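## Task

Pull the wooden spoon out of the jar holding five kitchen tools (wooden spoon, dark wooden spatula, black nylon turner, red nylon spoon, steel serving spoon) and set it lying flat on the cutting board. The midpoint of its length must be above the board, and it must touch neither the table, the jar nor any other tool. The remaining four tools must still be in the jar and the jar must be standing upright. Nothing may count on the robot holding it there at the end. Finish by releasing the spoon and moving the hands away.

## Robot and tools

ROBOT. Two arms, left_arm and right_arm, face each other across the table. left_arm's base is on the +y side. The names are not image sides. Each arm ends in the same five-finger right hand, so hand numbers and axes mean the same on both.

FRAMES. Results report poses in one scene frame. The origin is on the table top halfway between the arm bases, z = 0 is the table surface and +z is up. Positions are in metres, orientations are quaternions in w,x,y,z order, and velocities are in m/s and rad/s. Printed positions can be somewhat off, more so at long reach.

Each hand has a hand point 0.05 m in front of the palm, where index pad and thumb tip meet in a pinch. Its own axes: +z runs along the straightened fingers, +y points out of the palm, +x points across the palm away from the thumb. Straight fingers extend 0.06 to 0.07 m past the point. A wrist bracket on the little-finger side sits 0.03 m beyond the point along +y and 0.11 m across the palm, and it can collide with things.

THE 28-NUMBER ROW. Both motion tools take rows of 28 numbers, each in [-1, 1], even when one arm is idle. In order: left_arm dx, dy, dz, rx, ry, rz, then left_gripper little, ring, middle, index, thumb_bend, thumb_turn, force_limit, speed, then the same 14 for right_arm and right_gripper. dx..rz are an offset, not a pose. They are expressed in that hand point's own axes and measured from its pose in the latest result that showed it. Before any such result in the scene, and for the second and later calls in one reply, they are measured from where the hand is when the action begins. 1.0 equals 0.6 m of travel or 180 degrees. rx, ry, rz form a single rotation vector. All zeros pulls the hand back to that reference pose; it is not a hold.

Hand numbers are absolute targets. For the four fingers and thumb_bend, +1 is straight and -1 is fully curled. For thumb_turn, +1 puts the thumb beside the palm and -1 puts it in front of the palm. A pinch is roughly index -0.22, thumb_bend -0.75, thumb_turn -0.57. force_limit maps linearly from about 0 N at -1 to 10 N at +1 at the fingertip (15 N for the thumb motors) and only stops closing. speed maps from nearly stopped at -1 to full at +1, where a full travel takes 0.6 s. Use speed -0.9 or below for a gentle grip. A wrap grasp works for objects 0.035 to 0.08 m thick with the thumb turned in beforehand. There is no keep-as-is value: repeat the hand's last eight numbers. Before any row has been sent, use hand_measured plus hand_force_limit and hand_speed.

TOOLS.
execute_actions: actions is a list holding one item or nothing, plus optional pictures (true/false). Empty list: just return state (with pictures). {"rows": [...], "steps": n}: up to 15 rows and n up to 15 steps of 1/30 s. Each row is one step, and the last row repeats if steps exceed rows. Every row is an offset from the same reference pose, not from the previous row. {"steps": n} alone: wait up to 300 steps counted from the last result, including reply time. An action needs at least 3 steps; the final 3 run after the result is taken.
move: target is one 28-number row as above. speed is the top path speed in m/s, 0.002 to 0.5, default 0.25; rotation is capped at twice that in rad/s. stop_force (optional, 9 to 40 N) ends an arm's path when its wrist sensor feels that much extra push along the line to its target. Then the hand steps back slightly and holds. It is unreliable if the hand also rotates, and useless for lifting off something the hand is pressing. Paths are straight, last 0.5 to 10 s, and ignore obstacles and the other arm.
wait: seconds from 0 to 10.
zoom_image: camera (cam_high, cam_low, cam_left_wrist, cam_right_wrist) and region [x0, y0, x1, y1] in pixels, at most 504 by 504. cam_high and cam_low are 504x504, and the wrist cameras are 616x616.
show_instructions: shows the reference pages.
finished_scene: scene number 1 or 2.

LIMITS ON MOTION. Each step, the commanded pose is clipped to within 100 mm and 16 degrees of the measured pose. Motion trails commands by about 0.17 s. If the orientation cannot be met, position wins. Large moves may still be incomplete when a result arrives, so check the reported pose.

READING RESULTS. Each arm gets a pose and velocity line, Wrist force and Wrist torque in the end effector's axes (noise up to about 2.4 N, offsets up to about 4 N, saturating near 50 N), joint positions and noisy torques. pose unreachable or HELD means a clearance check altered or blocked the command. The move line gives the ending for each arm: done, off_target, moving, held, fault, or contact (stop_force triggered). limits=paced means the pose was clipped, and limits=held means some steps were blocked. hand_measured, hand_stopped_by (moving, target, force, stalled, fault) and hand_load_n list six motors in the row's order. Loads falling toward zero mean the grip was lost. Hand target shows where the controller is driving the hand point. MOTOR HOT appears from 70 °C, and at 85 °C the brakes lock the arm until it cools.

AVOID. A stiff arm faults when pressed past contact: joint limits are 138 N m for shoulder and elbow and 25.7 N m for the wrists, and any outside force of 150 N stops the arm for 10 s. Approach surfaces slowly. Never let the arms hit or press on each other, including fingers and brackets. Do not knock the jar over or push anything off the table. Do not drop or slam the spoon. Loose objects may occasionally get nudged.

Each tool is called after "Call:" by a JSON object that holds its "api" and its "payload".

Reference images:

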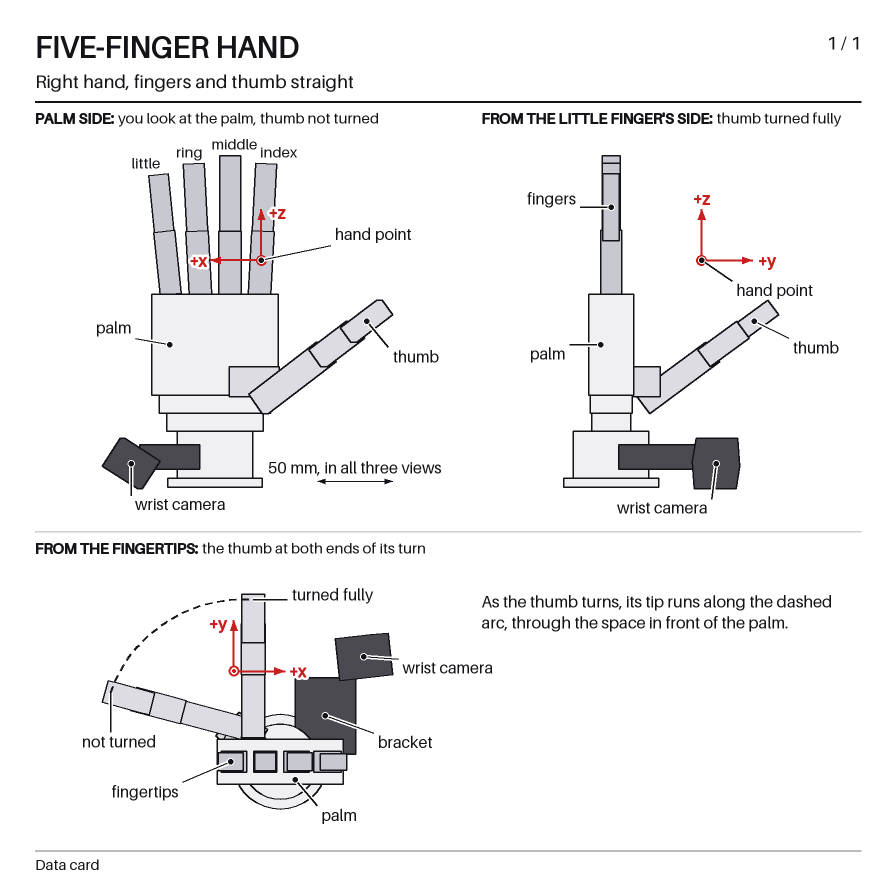

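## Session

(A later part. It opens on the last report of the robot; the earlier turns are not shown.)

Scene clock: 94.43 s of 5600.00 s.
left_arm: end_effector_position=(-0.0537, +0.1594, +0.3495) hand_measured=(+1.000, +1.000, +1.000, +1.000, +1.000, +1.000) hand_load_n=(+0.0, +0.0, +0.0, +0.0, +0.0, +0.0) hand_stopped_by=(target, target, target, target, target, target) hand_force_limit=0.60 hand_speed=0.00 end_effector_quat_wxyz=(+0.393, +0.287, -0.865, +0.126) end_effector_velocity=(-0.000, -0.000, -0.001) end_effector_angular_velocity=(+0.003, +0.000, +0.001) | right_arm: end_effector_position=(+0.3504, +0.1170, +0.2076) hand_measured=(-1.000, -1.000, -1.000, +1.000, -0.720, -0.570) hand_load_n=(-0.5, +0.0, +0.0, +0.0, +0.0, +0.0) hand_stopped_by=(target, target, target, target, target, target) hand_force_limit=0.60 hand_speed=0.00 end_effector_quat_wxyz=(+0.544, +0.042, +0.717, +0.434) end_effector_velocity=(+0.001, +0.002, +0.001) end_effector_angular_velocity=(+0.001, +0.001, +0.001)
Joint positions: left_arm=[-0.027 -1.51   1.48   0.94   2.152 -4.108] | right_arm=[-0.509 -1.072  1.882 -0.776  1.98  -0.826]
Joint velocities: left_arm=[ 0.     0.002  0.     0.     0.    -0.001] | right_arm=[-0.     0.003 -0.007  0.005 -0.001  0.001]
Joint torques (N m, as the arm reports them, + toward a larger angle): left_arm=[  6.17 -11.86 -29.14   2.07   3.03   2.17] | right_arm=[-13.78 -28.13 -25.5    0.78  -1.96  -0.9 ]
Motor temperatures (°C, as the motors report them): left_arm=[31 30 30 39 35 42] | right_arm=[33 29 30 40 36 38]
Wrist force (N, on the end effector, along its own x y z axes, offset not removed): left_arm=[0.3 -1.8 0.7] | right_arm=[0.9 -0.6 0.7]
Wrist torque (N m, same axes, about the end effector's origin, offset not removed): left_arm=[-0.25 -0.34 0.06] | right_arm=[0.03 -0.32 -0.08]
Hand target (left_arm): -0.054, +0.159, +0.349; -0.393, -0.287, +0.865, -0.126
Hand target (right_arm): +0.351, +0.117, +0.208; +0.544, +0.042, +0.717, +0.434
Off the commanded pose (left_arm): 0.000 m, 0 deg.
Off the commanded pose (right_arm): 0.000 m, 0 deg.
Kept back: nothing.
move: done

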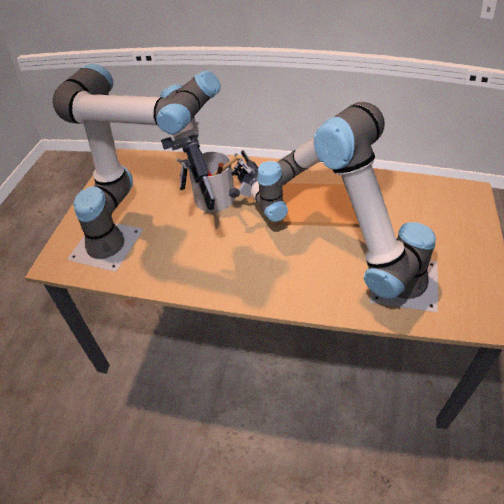

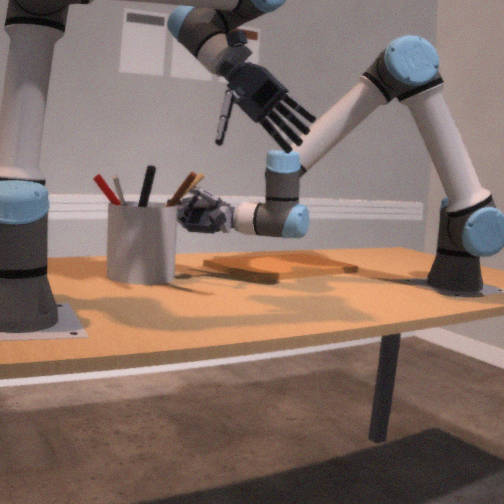

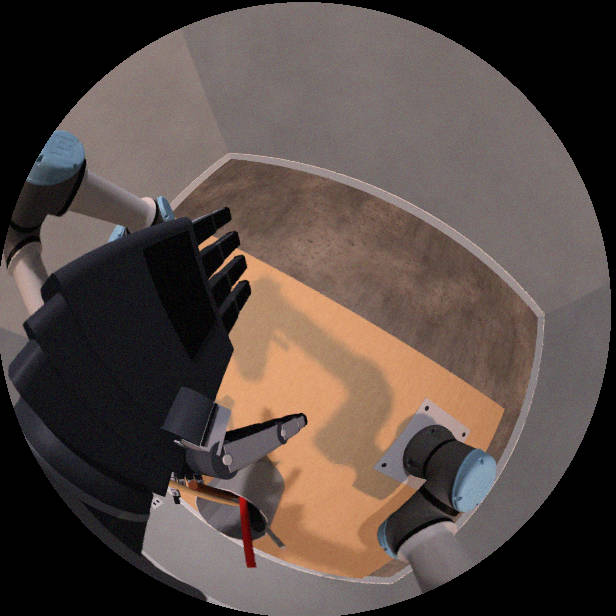

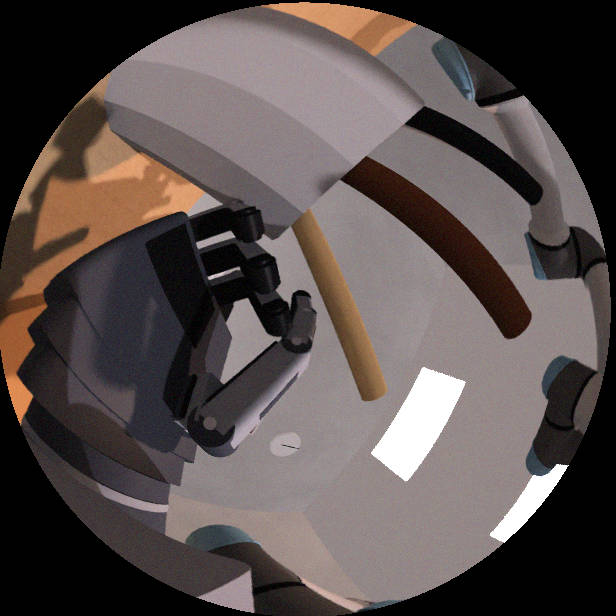

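Call:
{"api": "move", "payload": {"target": [0,0,0,0,0,0, 1,1,1,1,1,1,0.6,0, -0.03,0.04,0,0,0,0,-1,-1,-1,1,-0.72,-0.57,0.6,0], "speed": 0.03}}

Call:
{"api": "move", "payload": {"target": [0,0,0,0,0,0, 1,1,1,1,1,1,0.6,0, 0,0,0,0,0,0,-1,-1,-1,-0.6,-0.72,-0.57,0.6,-0.5]}}

Call:
{"api": "zoom_image", "payload": {"camera": "cam_high", "region": [180,130,320,230]}}

Scene clock: 96.03 s of 5600.00 s.
left_arm: end_effector_position=(-0.0537, +0.1594, +0.3495) hand_measured=(+1.000, +1.000, +1.000, +1.000, +1.000, +1.000) hand_load_n=(+0.0, +0.0, +0.0, +0.0, +0.0, +0.0) hand_stopped_by=(target, target, target, target, target, target) hand_force_limit=0.60 hand_speed=0.00 end_effector_quat_wxyz=(+0.393, +0.287, -0.865, +0.126) end_effector_velocity=(+0.000, -0.000, -0.001) end_effector_angular_velocity=(+0.002, -0.000, -0.000) | right_arm: end_effector_position=(+0.3478, +0.1222, +0.2366) hand_measured=(-1.000, -1.000, -1.000, +1.000, -0.720, -0.570) hand_load_n=(+0.0, +0.0, +0.0, +0.0, +0.0, +0.0) hand_stopped_by=(target, target, target, target, target, target) hand_force_limit=0.60 hand_speed=0.00 end_effector_quat_wxyz=(+0.544, +0.042, +0.717, +0.434) end_effector_velocity=(-0.001, +0.001, +0.003) end_effector_angular_velocity=(+0.000, +0.000, -0.000)
Joint positions: left_arm=[-0.027 -1.51   1.48   0.94   2.152 -4.108] | right_arm=[-0.499 -1.114  1.849 -0.701  1.99  -0.826]
Joint velocities: left_arm=[ 0.001  0.002  0.    -0.     0.     0.001] | right_arm=[ 0.002 -0.005 -0.004  0.008  0.002  0.001]
Joint torques (N m, as the arm reports them, + toward a larger angle): left_arm=[  6.46 -11.91 -29.28   2.04   3.05   2.05] | right_arm=[ 14.97 -42.61 -27.68   0.49   1.64   2.72]
Motor temperatures (°C, as the motors report them): left_arm=[31 30 30 39 35 42] | right_arm=[33 29 30 40 36 38]
Wrist force (N, on the end effector, along its own x y z axes, offset not removed): left_arm=[0.2 -1.0 1.0] | right_arm=[1.2 0.9 1.3]
Wrist torque (N m, same axes, about the end effector's origin, offset not removed): left_arm=[-0.17 -0.35 0.12] | right_arm=[0.36 -0.39 0.04]
Hand target (left_arm): -0.054, +0.159, +0.349; -0.393, -0.287, +0.865, -0.126
Hand target (right_arm): +0.348, +0.122, +0.237; +0.544, +0.042, +0.717, +0.434
Off the commanded pose (left_arm): 0.000 m, 0 deg.
Off the commanded pose (right_arm): 0.000 m, 0 deg.
Kept back: nothing.
move: done

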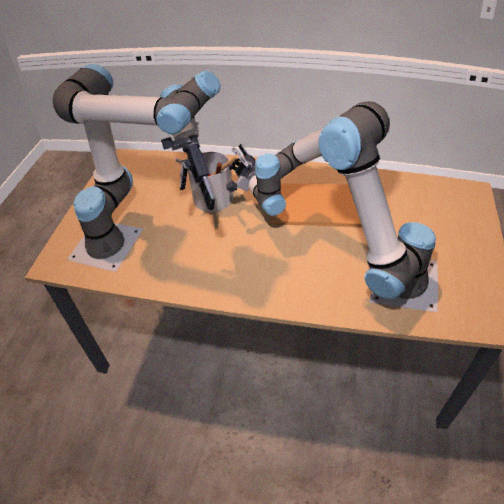

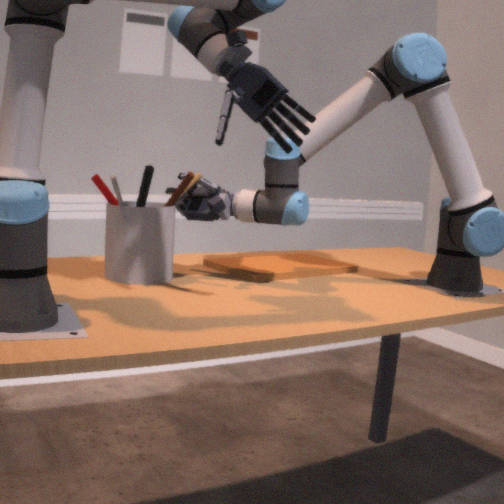

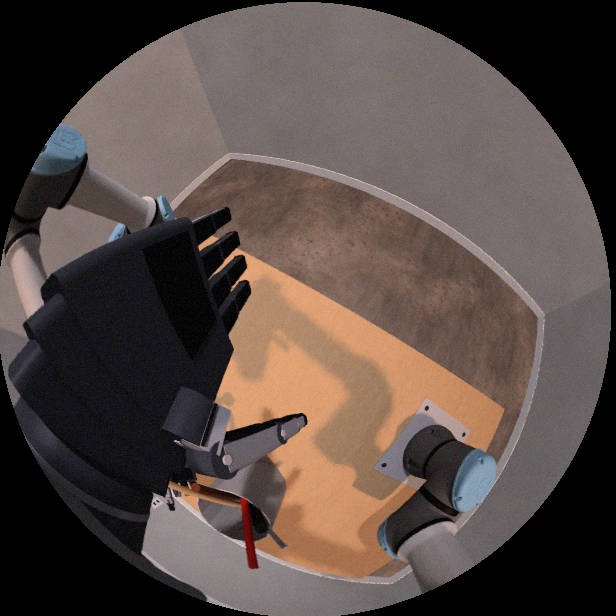

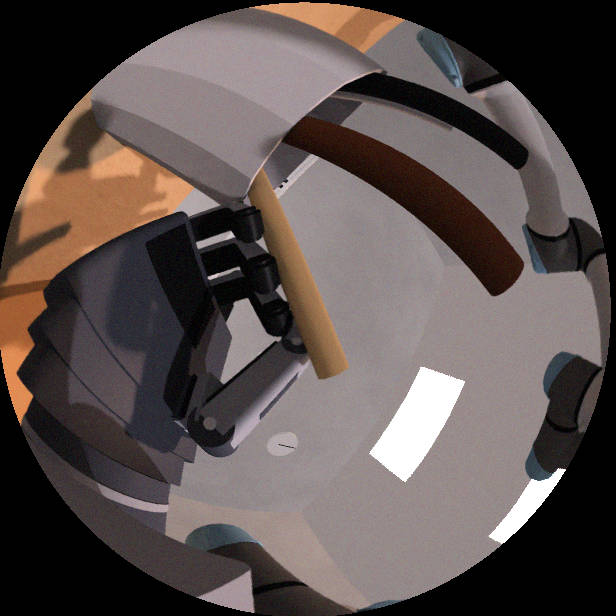

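Scene clock: 97.80 s of 5600.00 s.
left_arm: end_effector_position=(-0.0537, +0.1594, +0.3495) hand_measured=(+1.000, +1.000, +1.000, +1.000, +1.000, +1.000) hand_load_n=(+0.0, +0.0, +0.0, +0.0, +0.0, +0.0) hand_stopped_by=(target, target, target, target, target, target) hand_force_limit=0.60 hand_speed=0.00 end_effector_quat_wxyz=(+0.393, +0.287, -0.865, +0.126) end_effector_velocity=(+0.000, +0.000, +0.000) end_effector_angular_velocity=(+0.002, +0.000, +0.003) | right_arm: end_effector_position=(+0.3478, +0.1223, +0.2366) hand_measured=(-1.000, -1.000, -1.000, -0.242, -0.720, -0.570) hand_load_n=(+0.0, +0.0, +0.0, +10.5, +1.0, -0.5) hand_stopped_by=(target, target, target, force, target, target) hand_force_limit=0.60 hand_speed=-0.50 end_effector_quat_wxyz=(+0.544, +0.042, +0.717, +0.434) end_effector_velocity=(+0.000, -0.000, +0.000) end_effector_angular_velocity=(+0.001, +0.000, -0.001)
Joint positions: left_arm=[-0.027 -1.51   1.48   0.94   2.152 -4.108] | right_arm=[-0.499 -1.114  1.849 -0.701  1.99  -0.826]
Joint velocities: left_arm=[ 0.001 -0.     0.     0.001 -0.001 -0.002] | right_arm=[-0.    -0.     0.    -0.     0.001  0.001]
Joint torques (N m, as the arm reports them, + toward a larger angle): left_arm=[  5.51 -11.94 -29.81   2.04   3.01   2.06] | right_arm=[ -2.36 -25.89  -8.54  -3.77  -1.9    1.71]
Motor temperatures (°C, as the motors report them): left_arm=[31 30 30 39 35 42] | right_arm=[33 29 30 40 36 38]
Wrist force (N, on the end effector, along its own x y z axes, offset not removed): left_arm=[1.0 -1.7 -0.4] | right_arm=[-0.9 2.5 0.2]
Wrist torque (N m, same axes, about the end effector's origin, offset not removed): left_arm=[-0.16 -0.46 0.05] | right_arm=[0.61 -0.06 0.03]
Hand target (left_arm): -0.054, +0.159, +0.349; -0.393, -0.287, +0.865, -0.126
Hand target (right_arm): +0.348, +0.122, +0.237; +0.544, +0.042, +0.717, +0.434
Off the commanded pose (left_arm): 0.000 m, 0 deg.
Off the commanded pose (right_arm): 0.000 m, 0 deg.
Kept back: nothing.
move: done

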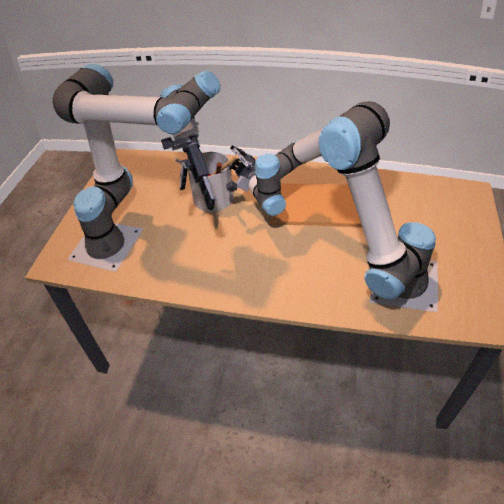

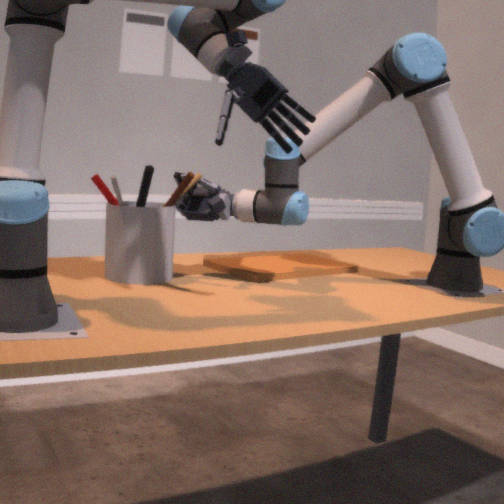

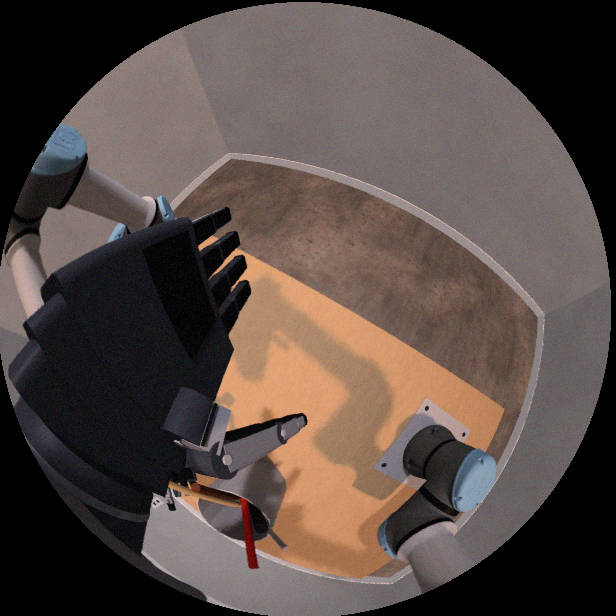

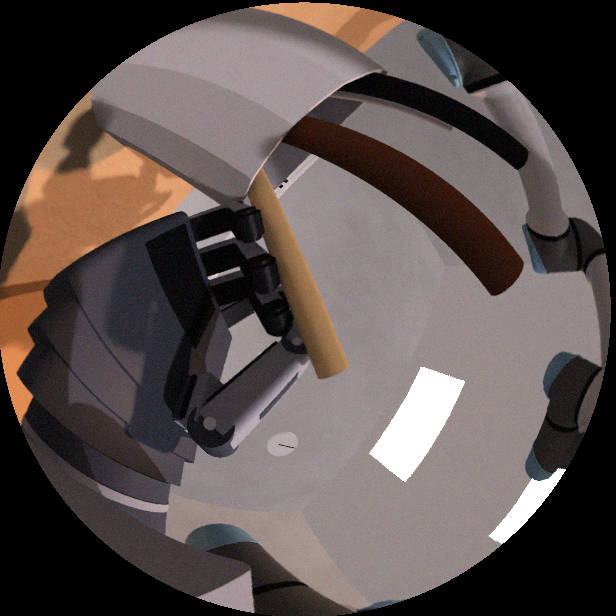

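Region (180, 130, 320, 230) of cam_high's 504x504 image, scaled by 3.600, with more detail than that image has; it fills the top 360 rows of this view, and the rest is white.

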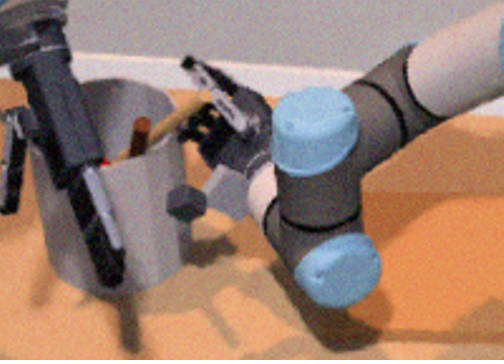

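Call:
{"api": "move", "payload": {"target": [0,0,0,0,0,0, 1,1,1,1,1,1,0.6,0, 0,0,0,0,0,0,-1,0.3,0.3,0.3,0.5,-0.57,0.6,0]}}

Call:
{"api": "move", "payload": {"target": [0,0,0,0,0,0, 1,1,1,1,1,1,0.6,0, 0,0.04,0,0,0,0,-1,0.3,0.3,0.3,0.5,-0.57,0.6,0], "speed": 0.03}}

Scene clock: 99.50 s of 5600.00 s.
left_arm: end_effector_position=(-0.0537, +0.1594, +0.3495) hand_measured=(+1.000, +1.000, +1.000, +1.000, +1.000, +1.000) hand_load_n=(+0.0, +0.0, +0.0, +0.0, +0.0, +0.0) hand_stopped_by=(target, target, target, target, target, target) hand_force_limit=0.60 hand_speed=0.00 end_effector_quat_wxyz=(+0.393, +0.287, -0.865, +0.126) end_effector_velocity=(-0.000, +0.000, +0.000) end_effector_angular_velocity=(-0.003, -0.001, -0.002) | right_arm: end_effector_position=(+0.3478, +0.1223, +0.2366) hand_measured=(-1.000, +0.300, +0.300, +0.300, +0.500, -0.570) hand_load_n=(+0.0, +0.0, +0.0, +0.0, +0.0, +0.0) hand_stopped_by=(target, target, target, target, target, target) hand_force_limit=0.60 hand_speed=0.00 end_effector_quat_wxyz=(+0.544, +0.042, +0.717, +0.434) end_effector_velocity=(+0.001, -0.000, -0.000) end_effector_angular_velocity=(+0.000, +0.000, -0.002)
Joint positions: left_arm=[-0.027 -1.51   1.48   0.94   2.152 -4.108] | right_arm=[-0.499 -1.114  1.849 -0.701  1.99  -0.826]
Joint velocities: left_arm=[-0.001 -0.001 -0.    -0.001  0.     0.002] | right_arm=[-0.001  0.     0.    -0.     0.001  0.   ]
Joint torques (N m, as the arm reports them, + toward a larger angle): left_arm=[  5.69 -11.54 -29.21   2.1    3.05   2.09] | right_arm=[ -5.07 -26.04  -7.55  -3.7   -1.62   1.5 ]
Motor temperatures (°C, as the motors report them): left_arm=[31 30 30 39 35 42] | right_arm=[33 29 30 40 36 38]
Wrist force (N, on the end effector, along its own x y z axes, offset not removed): left_arm=[-0.2 -0.8 1.2] | right_arm=[1.3 1.7 2.2]
Wrist torque (N m, same axes, about the end effector's origin, offset not removed): left_arm=[-0.16 -0.24 0.06] | right_arm=[0.39 -0.63 0.07]
Hand target (left_arm): -0.054, +0.159, +0.349; -0.393, -0.287, +0.865, -0.126
Hand target (right_arm): +0.348, +0.122, +0.237; +0.544, +0.042, +0.717, +0.434
Off the commanded pose (left_arm): 0.000 m, 0 deg.
Off the commanded pose (right_arm): 0.000 m, 0 deg.
Kept back: nothing.
move: done

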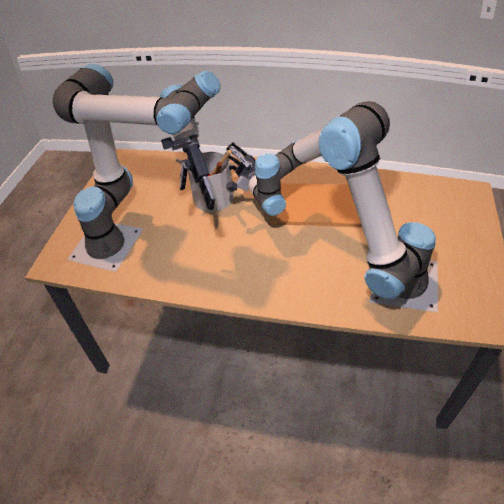

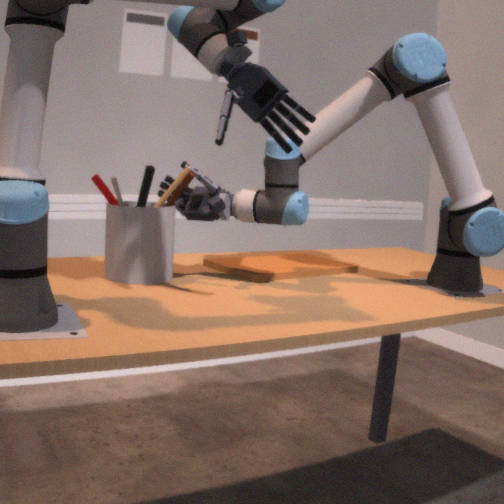

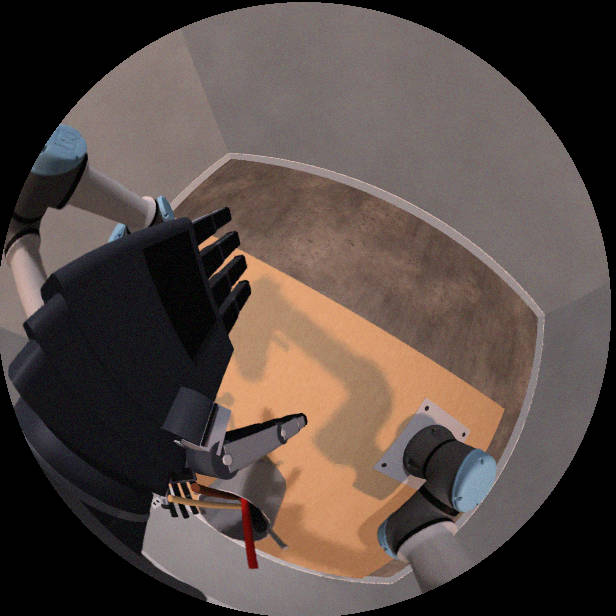

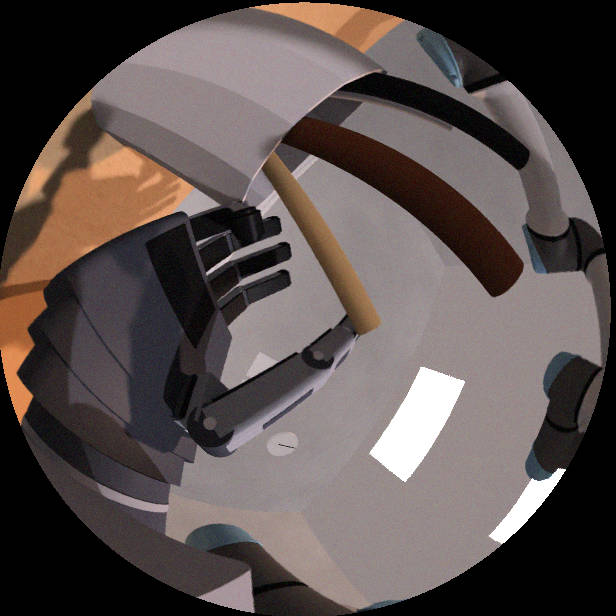

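Scene clock: 100.70 s of 5600.00 s.
left_arm: end_effector_position=(-0.0537, +0.1594, +0.3495) hand_measured=(+1.000, +1.000, +1.000, +1.000, +1.000, +1.000) hand_load_n=(+0.0, +0.0, +0.0, +0.0, +0.0, +0.0) hand_stopped_by=(target, target, target, target, target, target) hand_force_limit=0.60 hand_speed=0.00 end_effector_quat_wxyz=(+0.393, +0.287, -0.865, +0.126) end_effector_velocity=(-0.000, +0.000, +0.000) end_effector_angular_velocity=(-0.000, +0.001, +0.000) | right_arm: end_effector_position=(+0.3380, +0.1369, +0.2524) hand_measured=(-1.000, +0.300, +0.300, +0.300, +0.500, -0.570) hand_load_n=(+0.0, +0.0, +0.0, +0.0, +0.0, +0.0) hand_stopped_by=(target, target, target, target, target, target) hand_force_limit=0.60 hand_speed=0.00 end_effector_quat_wxyz=(+0.544, +0.042, +0.717, +0.434) end_effector_velocity=(-0.001, +0.002, +0.002) end_effector_angular_velocity=(-0.001, -0.000, +0.000)
Joint positions: left_arm=[-0.027 -1.51   1.48   0.94   2.152 -4.108] | right_arm=[-0.466 -1.116  1.8   -0.649  2.023 -0.825]
Joint velocities: left_arm=[-0.    -0.001  0.    -0.001  0.    -0.001] | right_arm=[ 0.003  0.    -0.005  0.006  0.003 -0.001]
Joint torques (N m, as the arm reports them, + toward a larger angle): left_arm=[  5.48 -11.64 -29.53   2.01   2.98   2.1 ] | right_arm=[ 16.68 -39.8  -29.36   1.3    1.92   2.67]
Motor temperatures (°C, as the motors report them): left_arm=[31 30 30 39 35 42] | right_arm=[33 29 30 40 36 38]
Wrist force (N, on the end effector, along its own x y z axes, offset not removed): left_arm=[1.3 -1.8 0.9] | right_arm=[-0.2 2.7 1.8]
Wrist torque (N m, same axes, about the end effector's origin, offset not removed): left_arm=[-0.29 -0.42 0.09] | right_arm=[0.46 -0.17 0.04]
Hand target (left_arm): -0.054, +0.159, +0.349; -0.393, -0.287, +0.865, -0.126
Hand target (right_arm): +0.338, +0.137, +0.253; +0.544, +0.042, +0.717, +0.434
Off the commanded pose (left_arm): 0.000 m, 0 deg.
Off the commanded pose (right_arm): 0.000 m, 0 deg.
Kept back: nothing.
move: done

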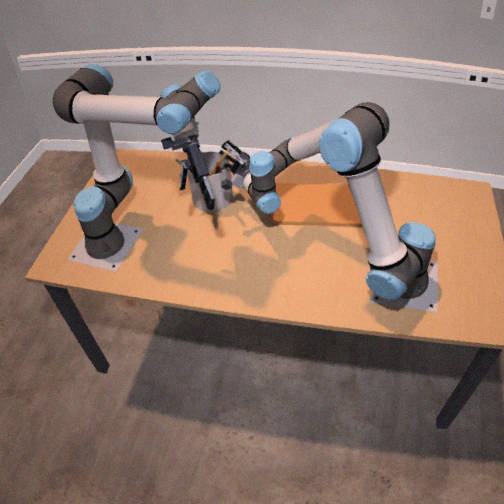

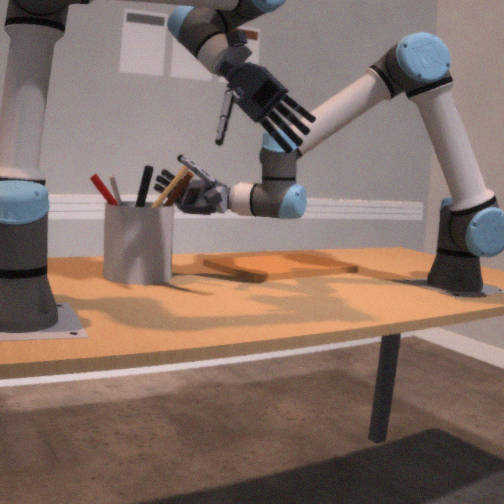

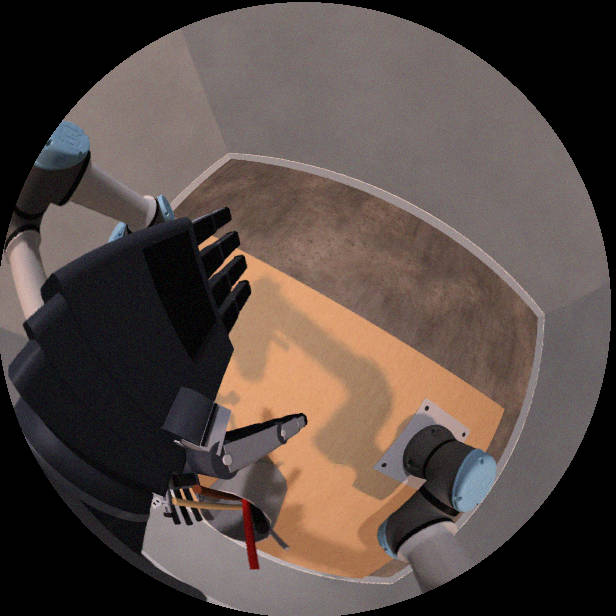

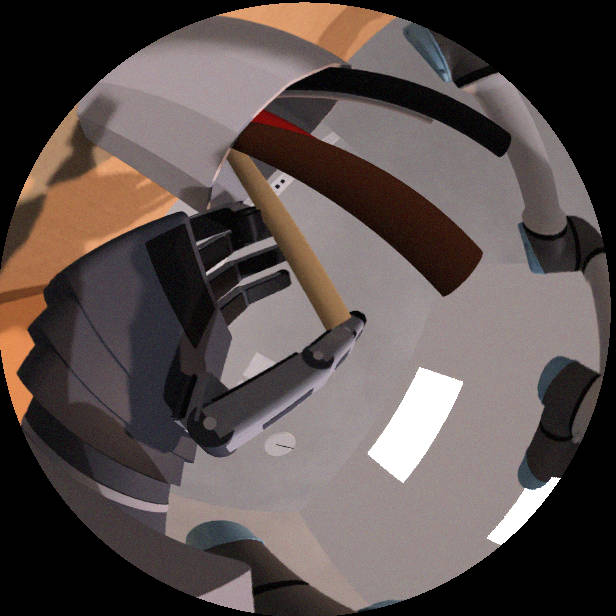

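Call:
{"api": "move", "payload": {"target": [0,0,0,0,0,0, 1,1,1,1,1,1,0.6,0, 0.05,0.02,0,0,0,0,-1,0.3,0.3,0.3,0.5,-0.57,0.6,0], "speed": 0.03}}

Call:
{"api": "move", "payload": {"target": [0,0,0,0,0,0, 1,1,1,1,1,1,0.6,0, 0,0,0,0,0,0,-1,-1,-1,-1,0.5,-0.57,0.6,-0.5]}}

Scene clock: 102.40 s of 5600.00 s.
left_arm: end_effector_position=(-0.0537, +0.1594, +0.3495) hand_measured=(+1.000, +1.000, +1.000, +1.000, +1.000, +1.000) hand_load_n=(+0.0, +0.0, +0.0, +0.0, +0.0, +0.0) hand_stopped_by=(target, target, target, target, target, target) hand_force_limit=0.60 hand_speed=0.00 end_effector_quat_wxyz=(+0.393, +0.287, -0.865, +0.126) end_effector_velocity=(+0.001, +0.000, +0.001) end_effector_angular_velocity=(-0.001, -0.001, +0.001) | right_arm: end_effector_position=(+0.3210, +0.1600, +0.2382) hand_measured=(-1.000, +0.300, +0.300, +0.300, +0.500, -0.570) hand_load_n=(-0.5, +0.0, +0.0, +0.0, +0.0, +0.0) hand_stopped_by=(target, target, target, target, target, target) hand_force_limit=0.60 hand_speed=0.00 end_effector_quat_wxyz=(+0.544, +0.042, +0.717, +0.434) end_effector_velocity=(-0.002, +0.002, -0.001) end_effector_angular_velocity=(+0.001, +0.000, +0.001)
Joint positions: left_arm=[-0.027 -1.51   1.48   0.94   2.152 -4.108] | right_arm=[-0.414 -1.058  1.751 -0.657  2.075 -0.823]
Joint velocities: left_arm=[ 0.001 -0.001 -0.     0.001 -0.001  0.001] | right_arm=[ 0.005  0.005 -0.005 -0.     0.004  0.001]
Joint torques (N m, as the arm reports them, + toward a larger angle): left_arm=[  5.76 -12.24 -29.17   2.02   2.97   2.01] | right_arm=[ 13.63 -25.84 -27.4   -3.9    1.9    2.55]
Motor temperatures (°C, as the motors report them): left_arm=[31 30 30 39 35 42] | right_arm=[33 29 30 40 36 38]
Wrist force (N, on the end effector, along its own x y z axes, offset not removed): left_arm=[-0.2 -1.2 0.7] | right_arm=[-0.3 1.5 -1.1]
Wrist torque (N m, same axes, about the end effector's origin, offset not removed): left_arm=[-0.18 -0.27 0.09] | right_arm=[0.54 -0.27 0.00]
Hand target (left_arm): -0.054, +0.159, +0.349; -0.393, -0.287, +0.865, -0.126
Hand target (right_arm): +0.321, +0.160, +0.238; +0.544, +0.042, +0.717, +0.434
Off the commanded pose (left_arm): 0.000 m, 0 deg.
Off the commanded pose (right_arm): 0.000 m, 0 deg.
Kept back: nothing.
move: done

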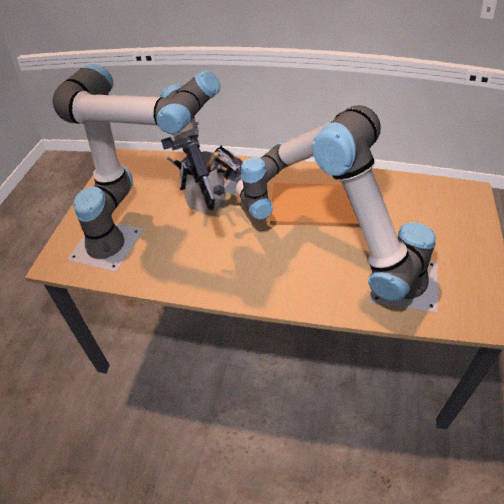

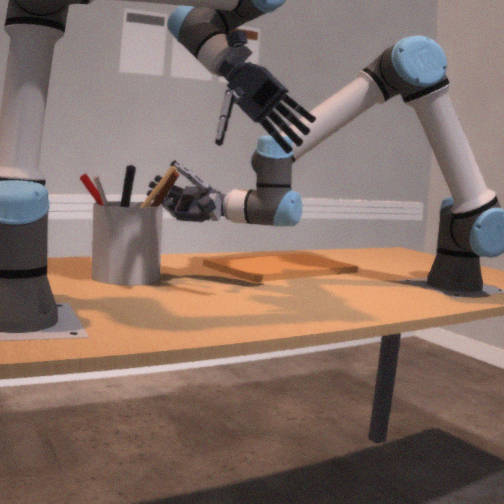

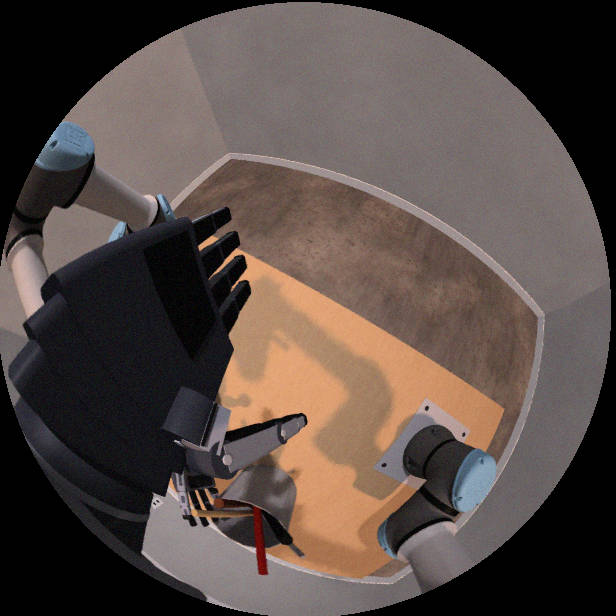

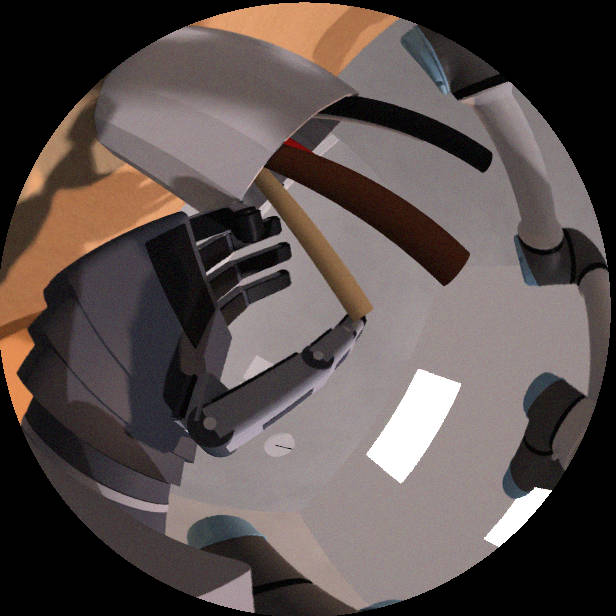

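Scene clock: 104.23 s of 5600.00 s.
left_arm: end_effector_position=(-0.0537, +0.1594, +0.3495) hand_measured=(+1.000, +1.000, +1.000, +1.000, +1.000, +1.000) hand_load_n=(+0.0, +0.0, +0.0, +0.0, +0.0, +0.0) hand_stopped_by=(target, target, target, target, target, target) hand_force_limit=0.60 hand_speed=0.00 end_effector_quat_wxyz=(+0.393, +0.287, -0.865, +0.126) end_effector_velocity=(-0.000, -0.000, -0.000) end_effector_angular_velocity=(+0.001, +0.001, +0.001) | right_arm: end_effector_position=(+0.3210, +0.1600, +0.2382) hand_measured=(-1.000, -1.000, -1.000, -1.000, +0.500, -0.570) hand_load_n=(-0.5, +0.0, +0.0, +0.0, +0.0, +0.0) hand_stopped_by=(target, target, target, target, target, target) hand_force_limit=0.60 hand_speed=-0.50 end_effector_quat_wxyz=(+0.544, +0.042, +0.717, +0.434) end_effector_velocity=(-0.001, +0.000, -0.000) end_effector_angular_velocity=(-0.000, +0.000, -0.000)
Joint positions: left_arm=[-0.027 -1.51   1.48   0.94   2.152 -4.108] | right_arm=[-0.414 -1.058  1.751 -0.657  2.075 -0.823]
Joint velocities: left_arm=[-0.     0.    -0.     0.     0.    -0.001] | right_arm=[ 0.001  0.     0.    -0.     0.002  0.   ]
Joint torques (N m, as the arm reports them, + toward a larger angle): left_arm=[  6.01 -11.82 -29.53   2.04   2.93   2.03] | right_arm=[-13.4  -45.09  -9.55  -2.74  -1.67   1.68]
Motor temperatures (°C, as the motors report them): left_arm=[31 30 30 39 35 42] | right_arm=[33 29 30 40 36 38]
Wrist force (N, on the end effector, along its own x y z axes, offset not removed): left_arm=[-0.7 -1.9 0.7] | right_arm=[-1.5 1.4 0.0]
Wrist torque (N m, same axes, about the end effector's origin, offset not removed): left_arm=[-0.30 -0.22 -0.04] | right_arm=[0.29 -0.03 -0.09]
Hand target (left_arm): -0.054, +0.159, +0.349; -0.393, -0.287, +0.865, -0.126
Hand target (right_arm): +0.321, +0.160, +0.238; +0.544, +0.042, +0.717, +0.434
Off the commanded pose (left_arm): 0.000 m, 0 deg.
Off the commanded pose (right_arm): 0.000 m, 0 deg.
Kept back: nothing.
move: done

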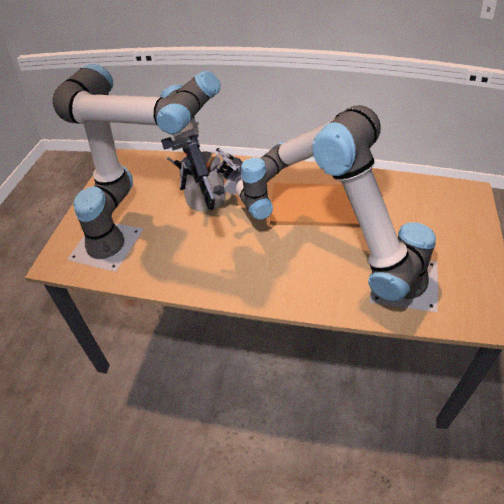

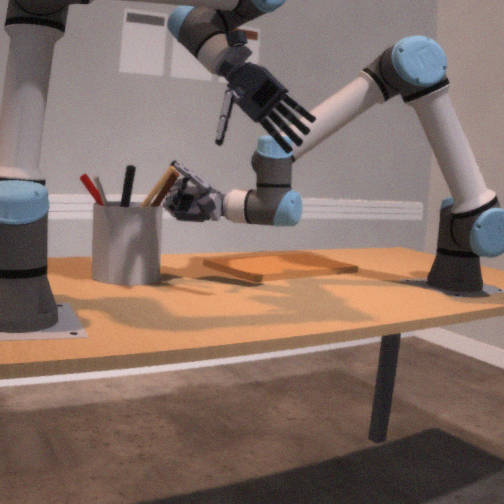

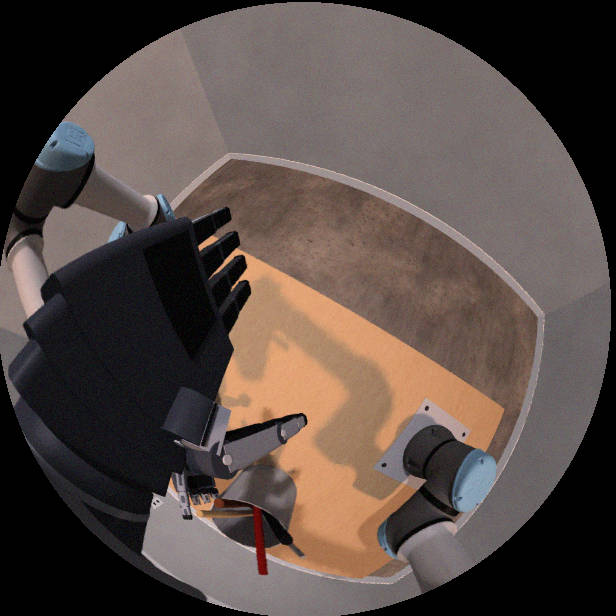

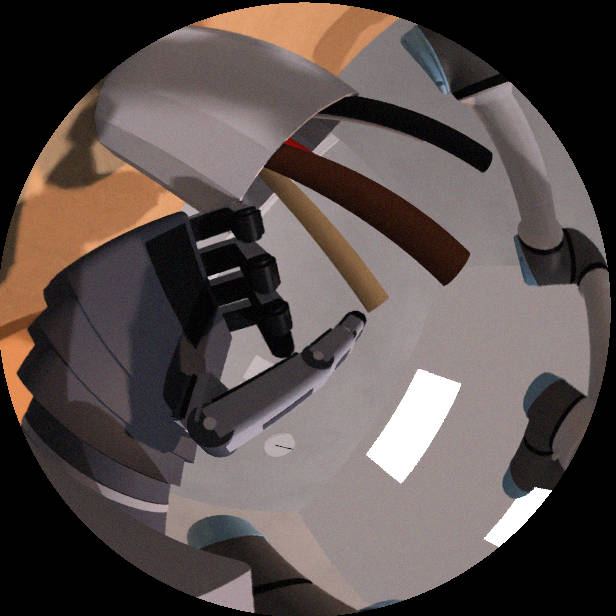

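Call:
{"api": "move", "payload": {"target": [0.1,0.3,-0.1,0,0,0, 1,1,1,1,1,1,0.6,0, -0.05,-0.12,-0.12,0,0,0,-1,-1,-1,1,-0.72,-0.57,0.6,0], "speed": 0.1}}

Call:
{"api": "zoom_image", "payload": {"camera": "cam_high", "region": [130,110,380,260]}}

Call:
{"api": "zoom_image", "payload": {"camera": "cam_low", "region": [60,130,310,300]}}

Scene clock: 107.03 s of 5600.00 s.
left_arm: end_effector_position=(-0.1556, +0.3063, +0.4360) hand_measured=(+1.000, +1.000, +1.000, +1.000, +1.000, +1.000) hand_load_n=(+0.0, +0.0, +0.0, +0.0, +0.0, +0.0) hand_stopped_by=(target, target, target, target, target, target) hand_force_limit=0.60 hand_speed=0.00 end_effector_quat_wxyz=(+0.394, +0.287, -0.864, +0.125) end_effector_velocity=(-0.002, +0.002, +0.000) end_effector_angular_velocity=(+0.000, -0.005, +0.003) | right_arm: end_effector_position=(+0.3043, +0.0580, +0.2149) hand_measured=(-1.000, -1.000, -1.000, +1.000, -0.720, -0.570) hand_load_n=(+0.0, +0.0, +0.0, +0.0, +0.0, +0.0) hand_stopped_by=(target, target, target, target, target, target) hand_force_limit=0.60 hand_speed=0.00 end_effector_quat_wxyz=(+0.544, +0.042, +0.717, +0.434) end_effector_velocity=(+0.000, -0.001, -0.000) end_effector_angular_velocity=(+0.001, +0.000, -0.001)
Joint positions: left_arm=[-0.657 -1.917  1.564  1.081  1.714 -4.598] | right_arm=[-0.487 -1.208  2.082 -0.84   2.002 -0.826]
Joint velocities: left_arm=[-0.025 -0.006  0.     0.007 -0.023 -0.016] | right_arm=[-0.002 -0.002  0.004 -0.002 -0.002  0.001]
Joint torques (N m, as the arm reports them, + toward a larger angle): left_arm=[ -7.   -17.78 -24.63   3.15  -2.24  -2.46] | right_arm=[-13.45 -36.91  -6.08  -4.25  -1.88  -2.29]
Motor temperatures (°C, as the motors report them): left_arm=[31 30 30 39 35 42] | right_arm=[33 29 30 40 36 38]
Wrist force (N, on the end effector, along its own x y z axes, offset not removed): left_arm=[0.0 -1.1 1.7] | right_arm=[1.4 3.8 1.1]
Wrist torque (N m, same axes, about the end effector's origin, offset not removed): left_arm=[-0.17 -0.25 0.03] | right_arm=[0.62 -0.39 0.05]
Hand target (left_arm): -0.156, +0.307, +0.436; -0.393, -0.287, +0.864, -0.125
Hand target (right_arm): +0.304, +0.058, +0.215; +0.544, +0.041, +0.717, +0.434
Off the commanded pose (left_arm): 0.001 m, 0 deg.
Off the commanded pose (right_arm): 0.000 m, 0 deg.
Kept back: nothing.
move: done

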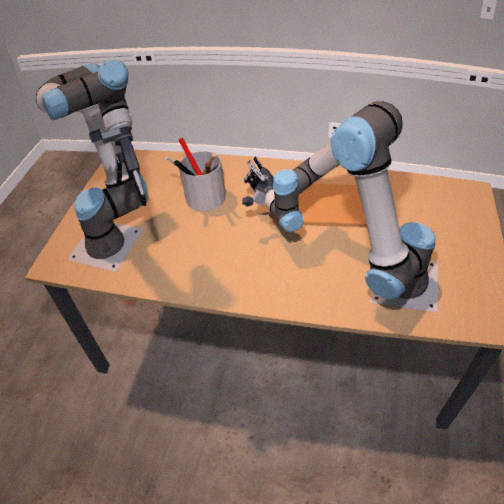

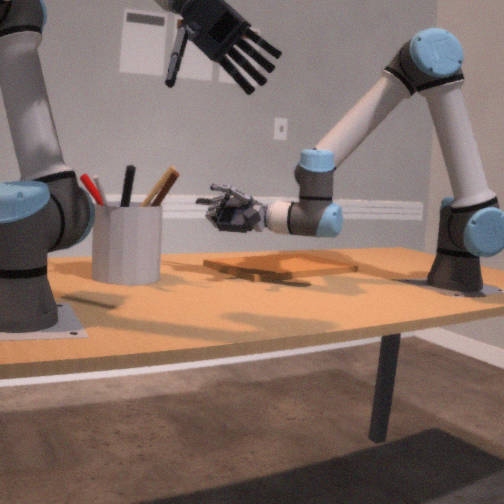

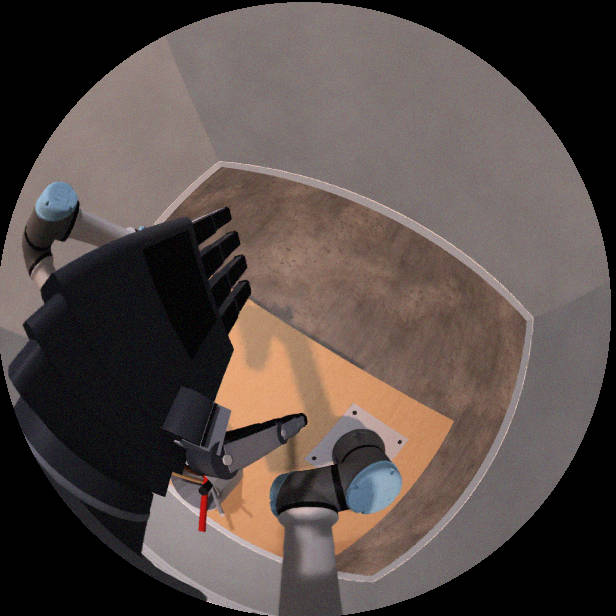

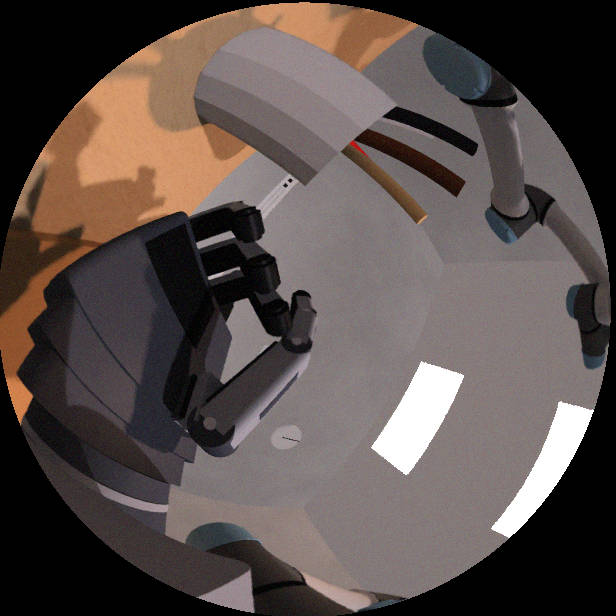

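Region (130, 110, 380, 260) of cam_high's 504x504 image, scaled by 2.016, with more detail than that image has; it fills the top 302 rows of this view, and the rest is white.

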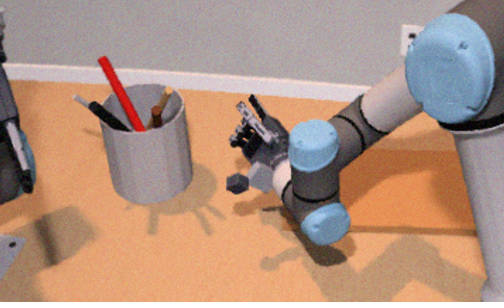

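Region (60, 130, 310, 300) of cam_low's 504x504 image, scaled by 2.016, with more detail than that image has; it fills the top 343 rows of this view, and the rest is white.

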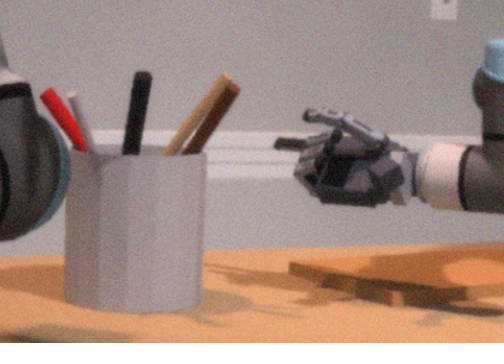

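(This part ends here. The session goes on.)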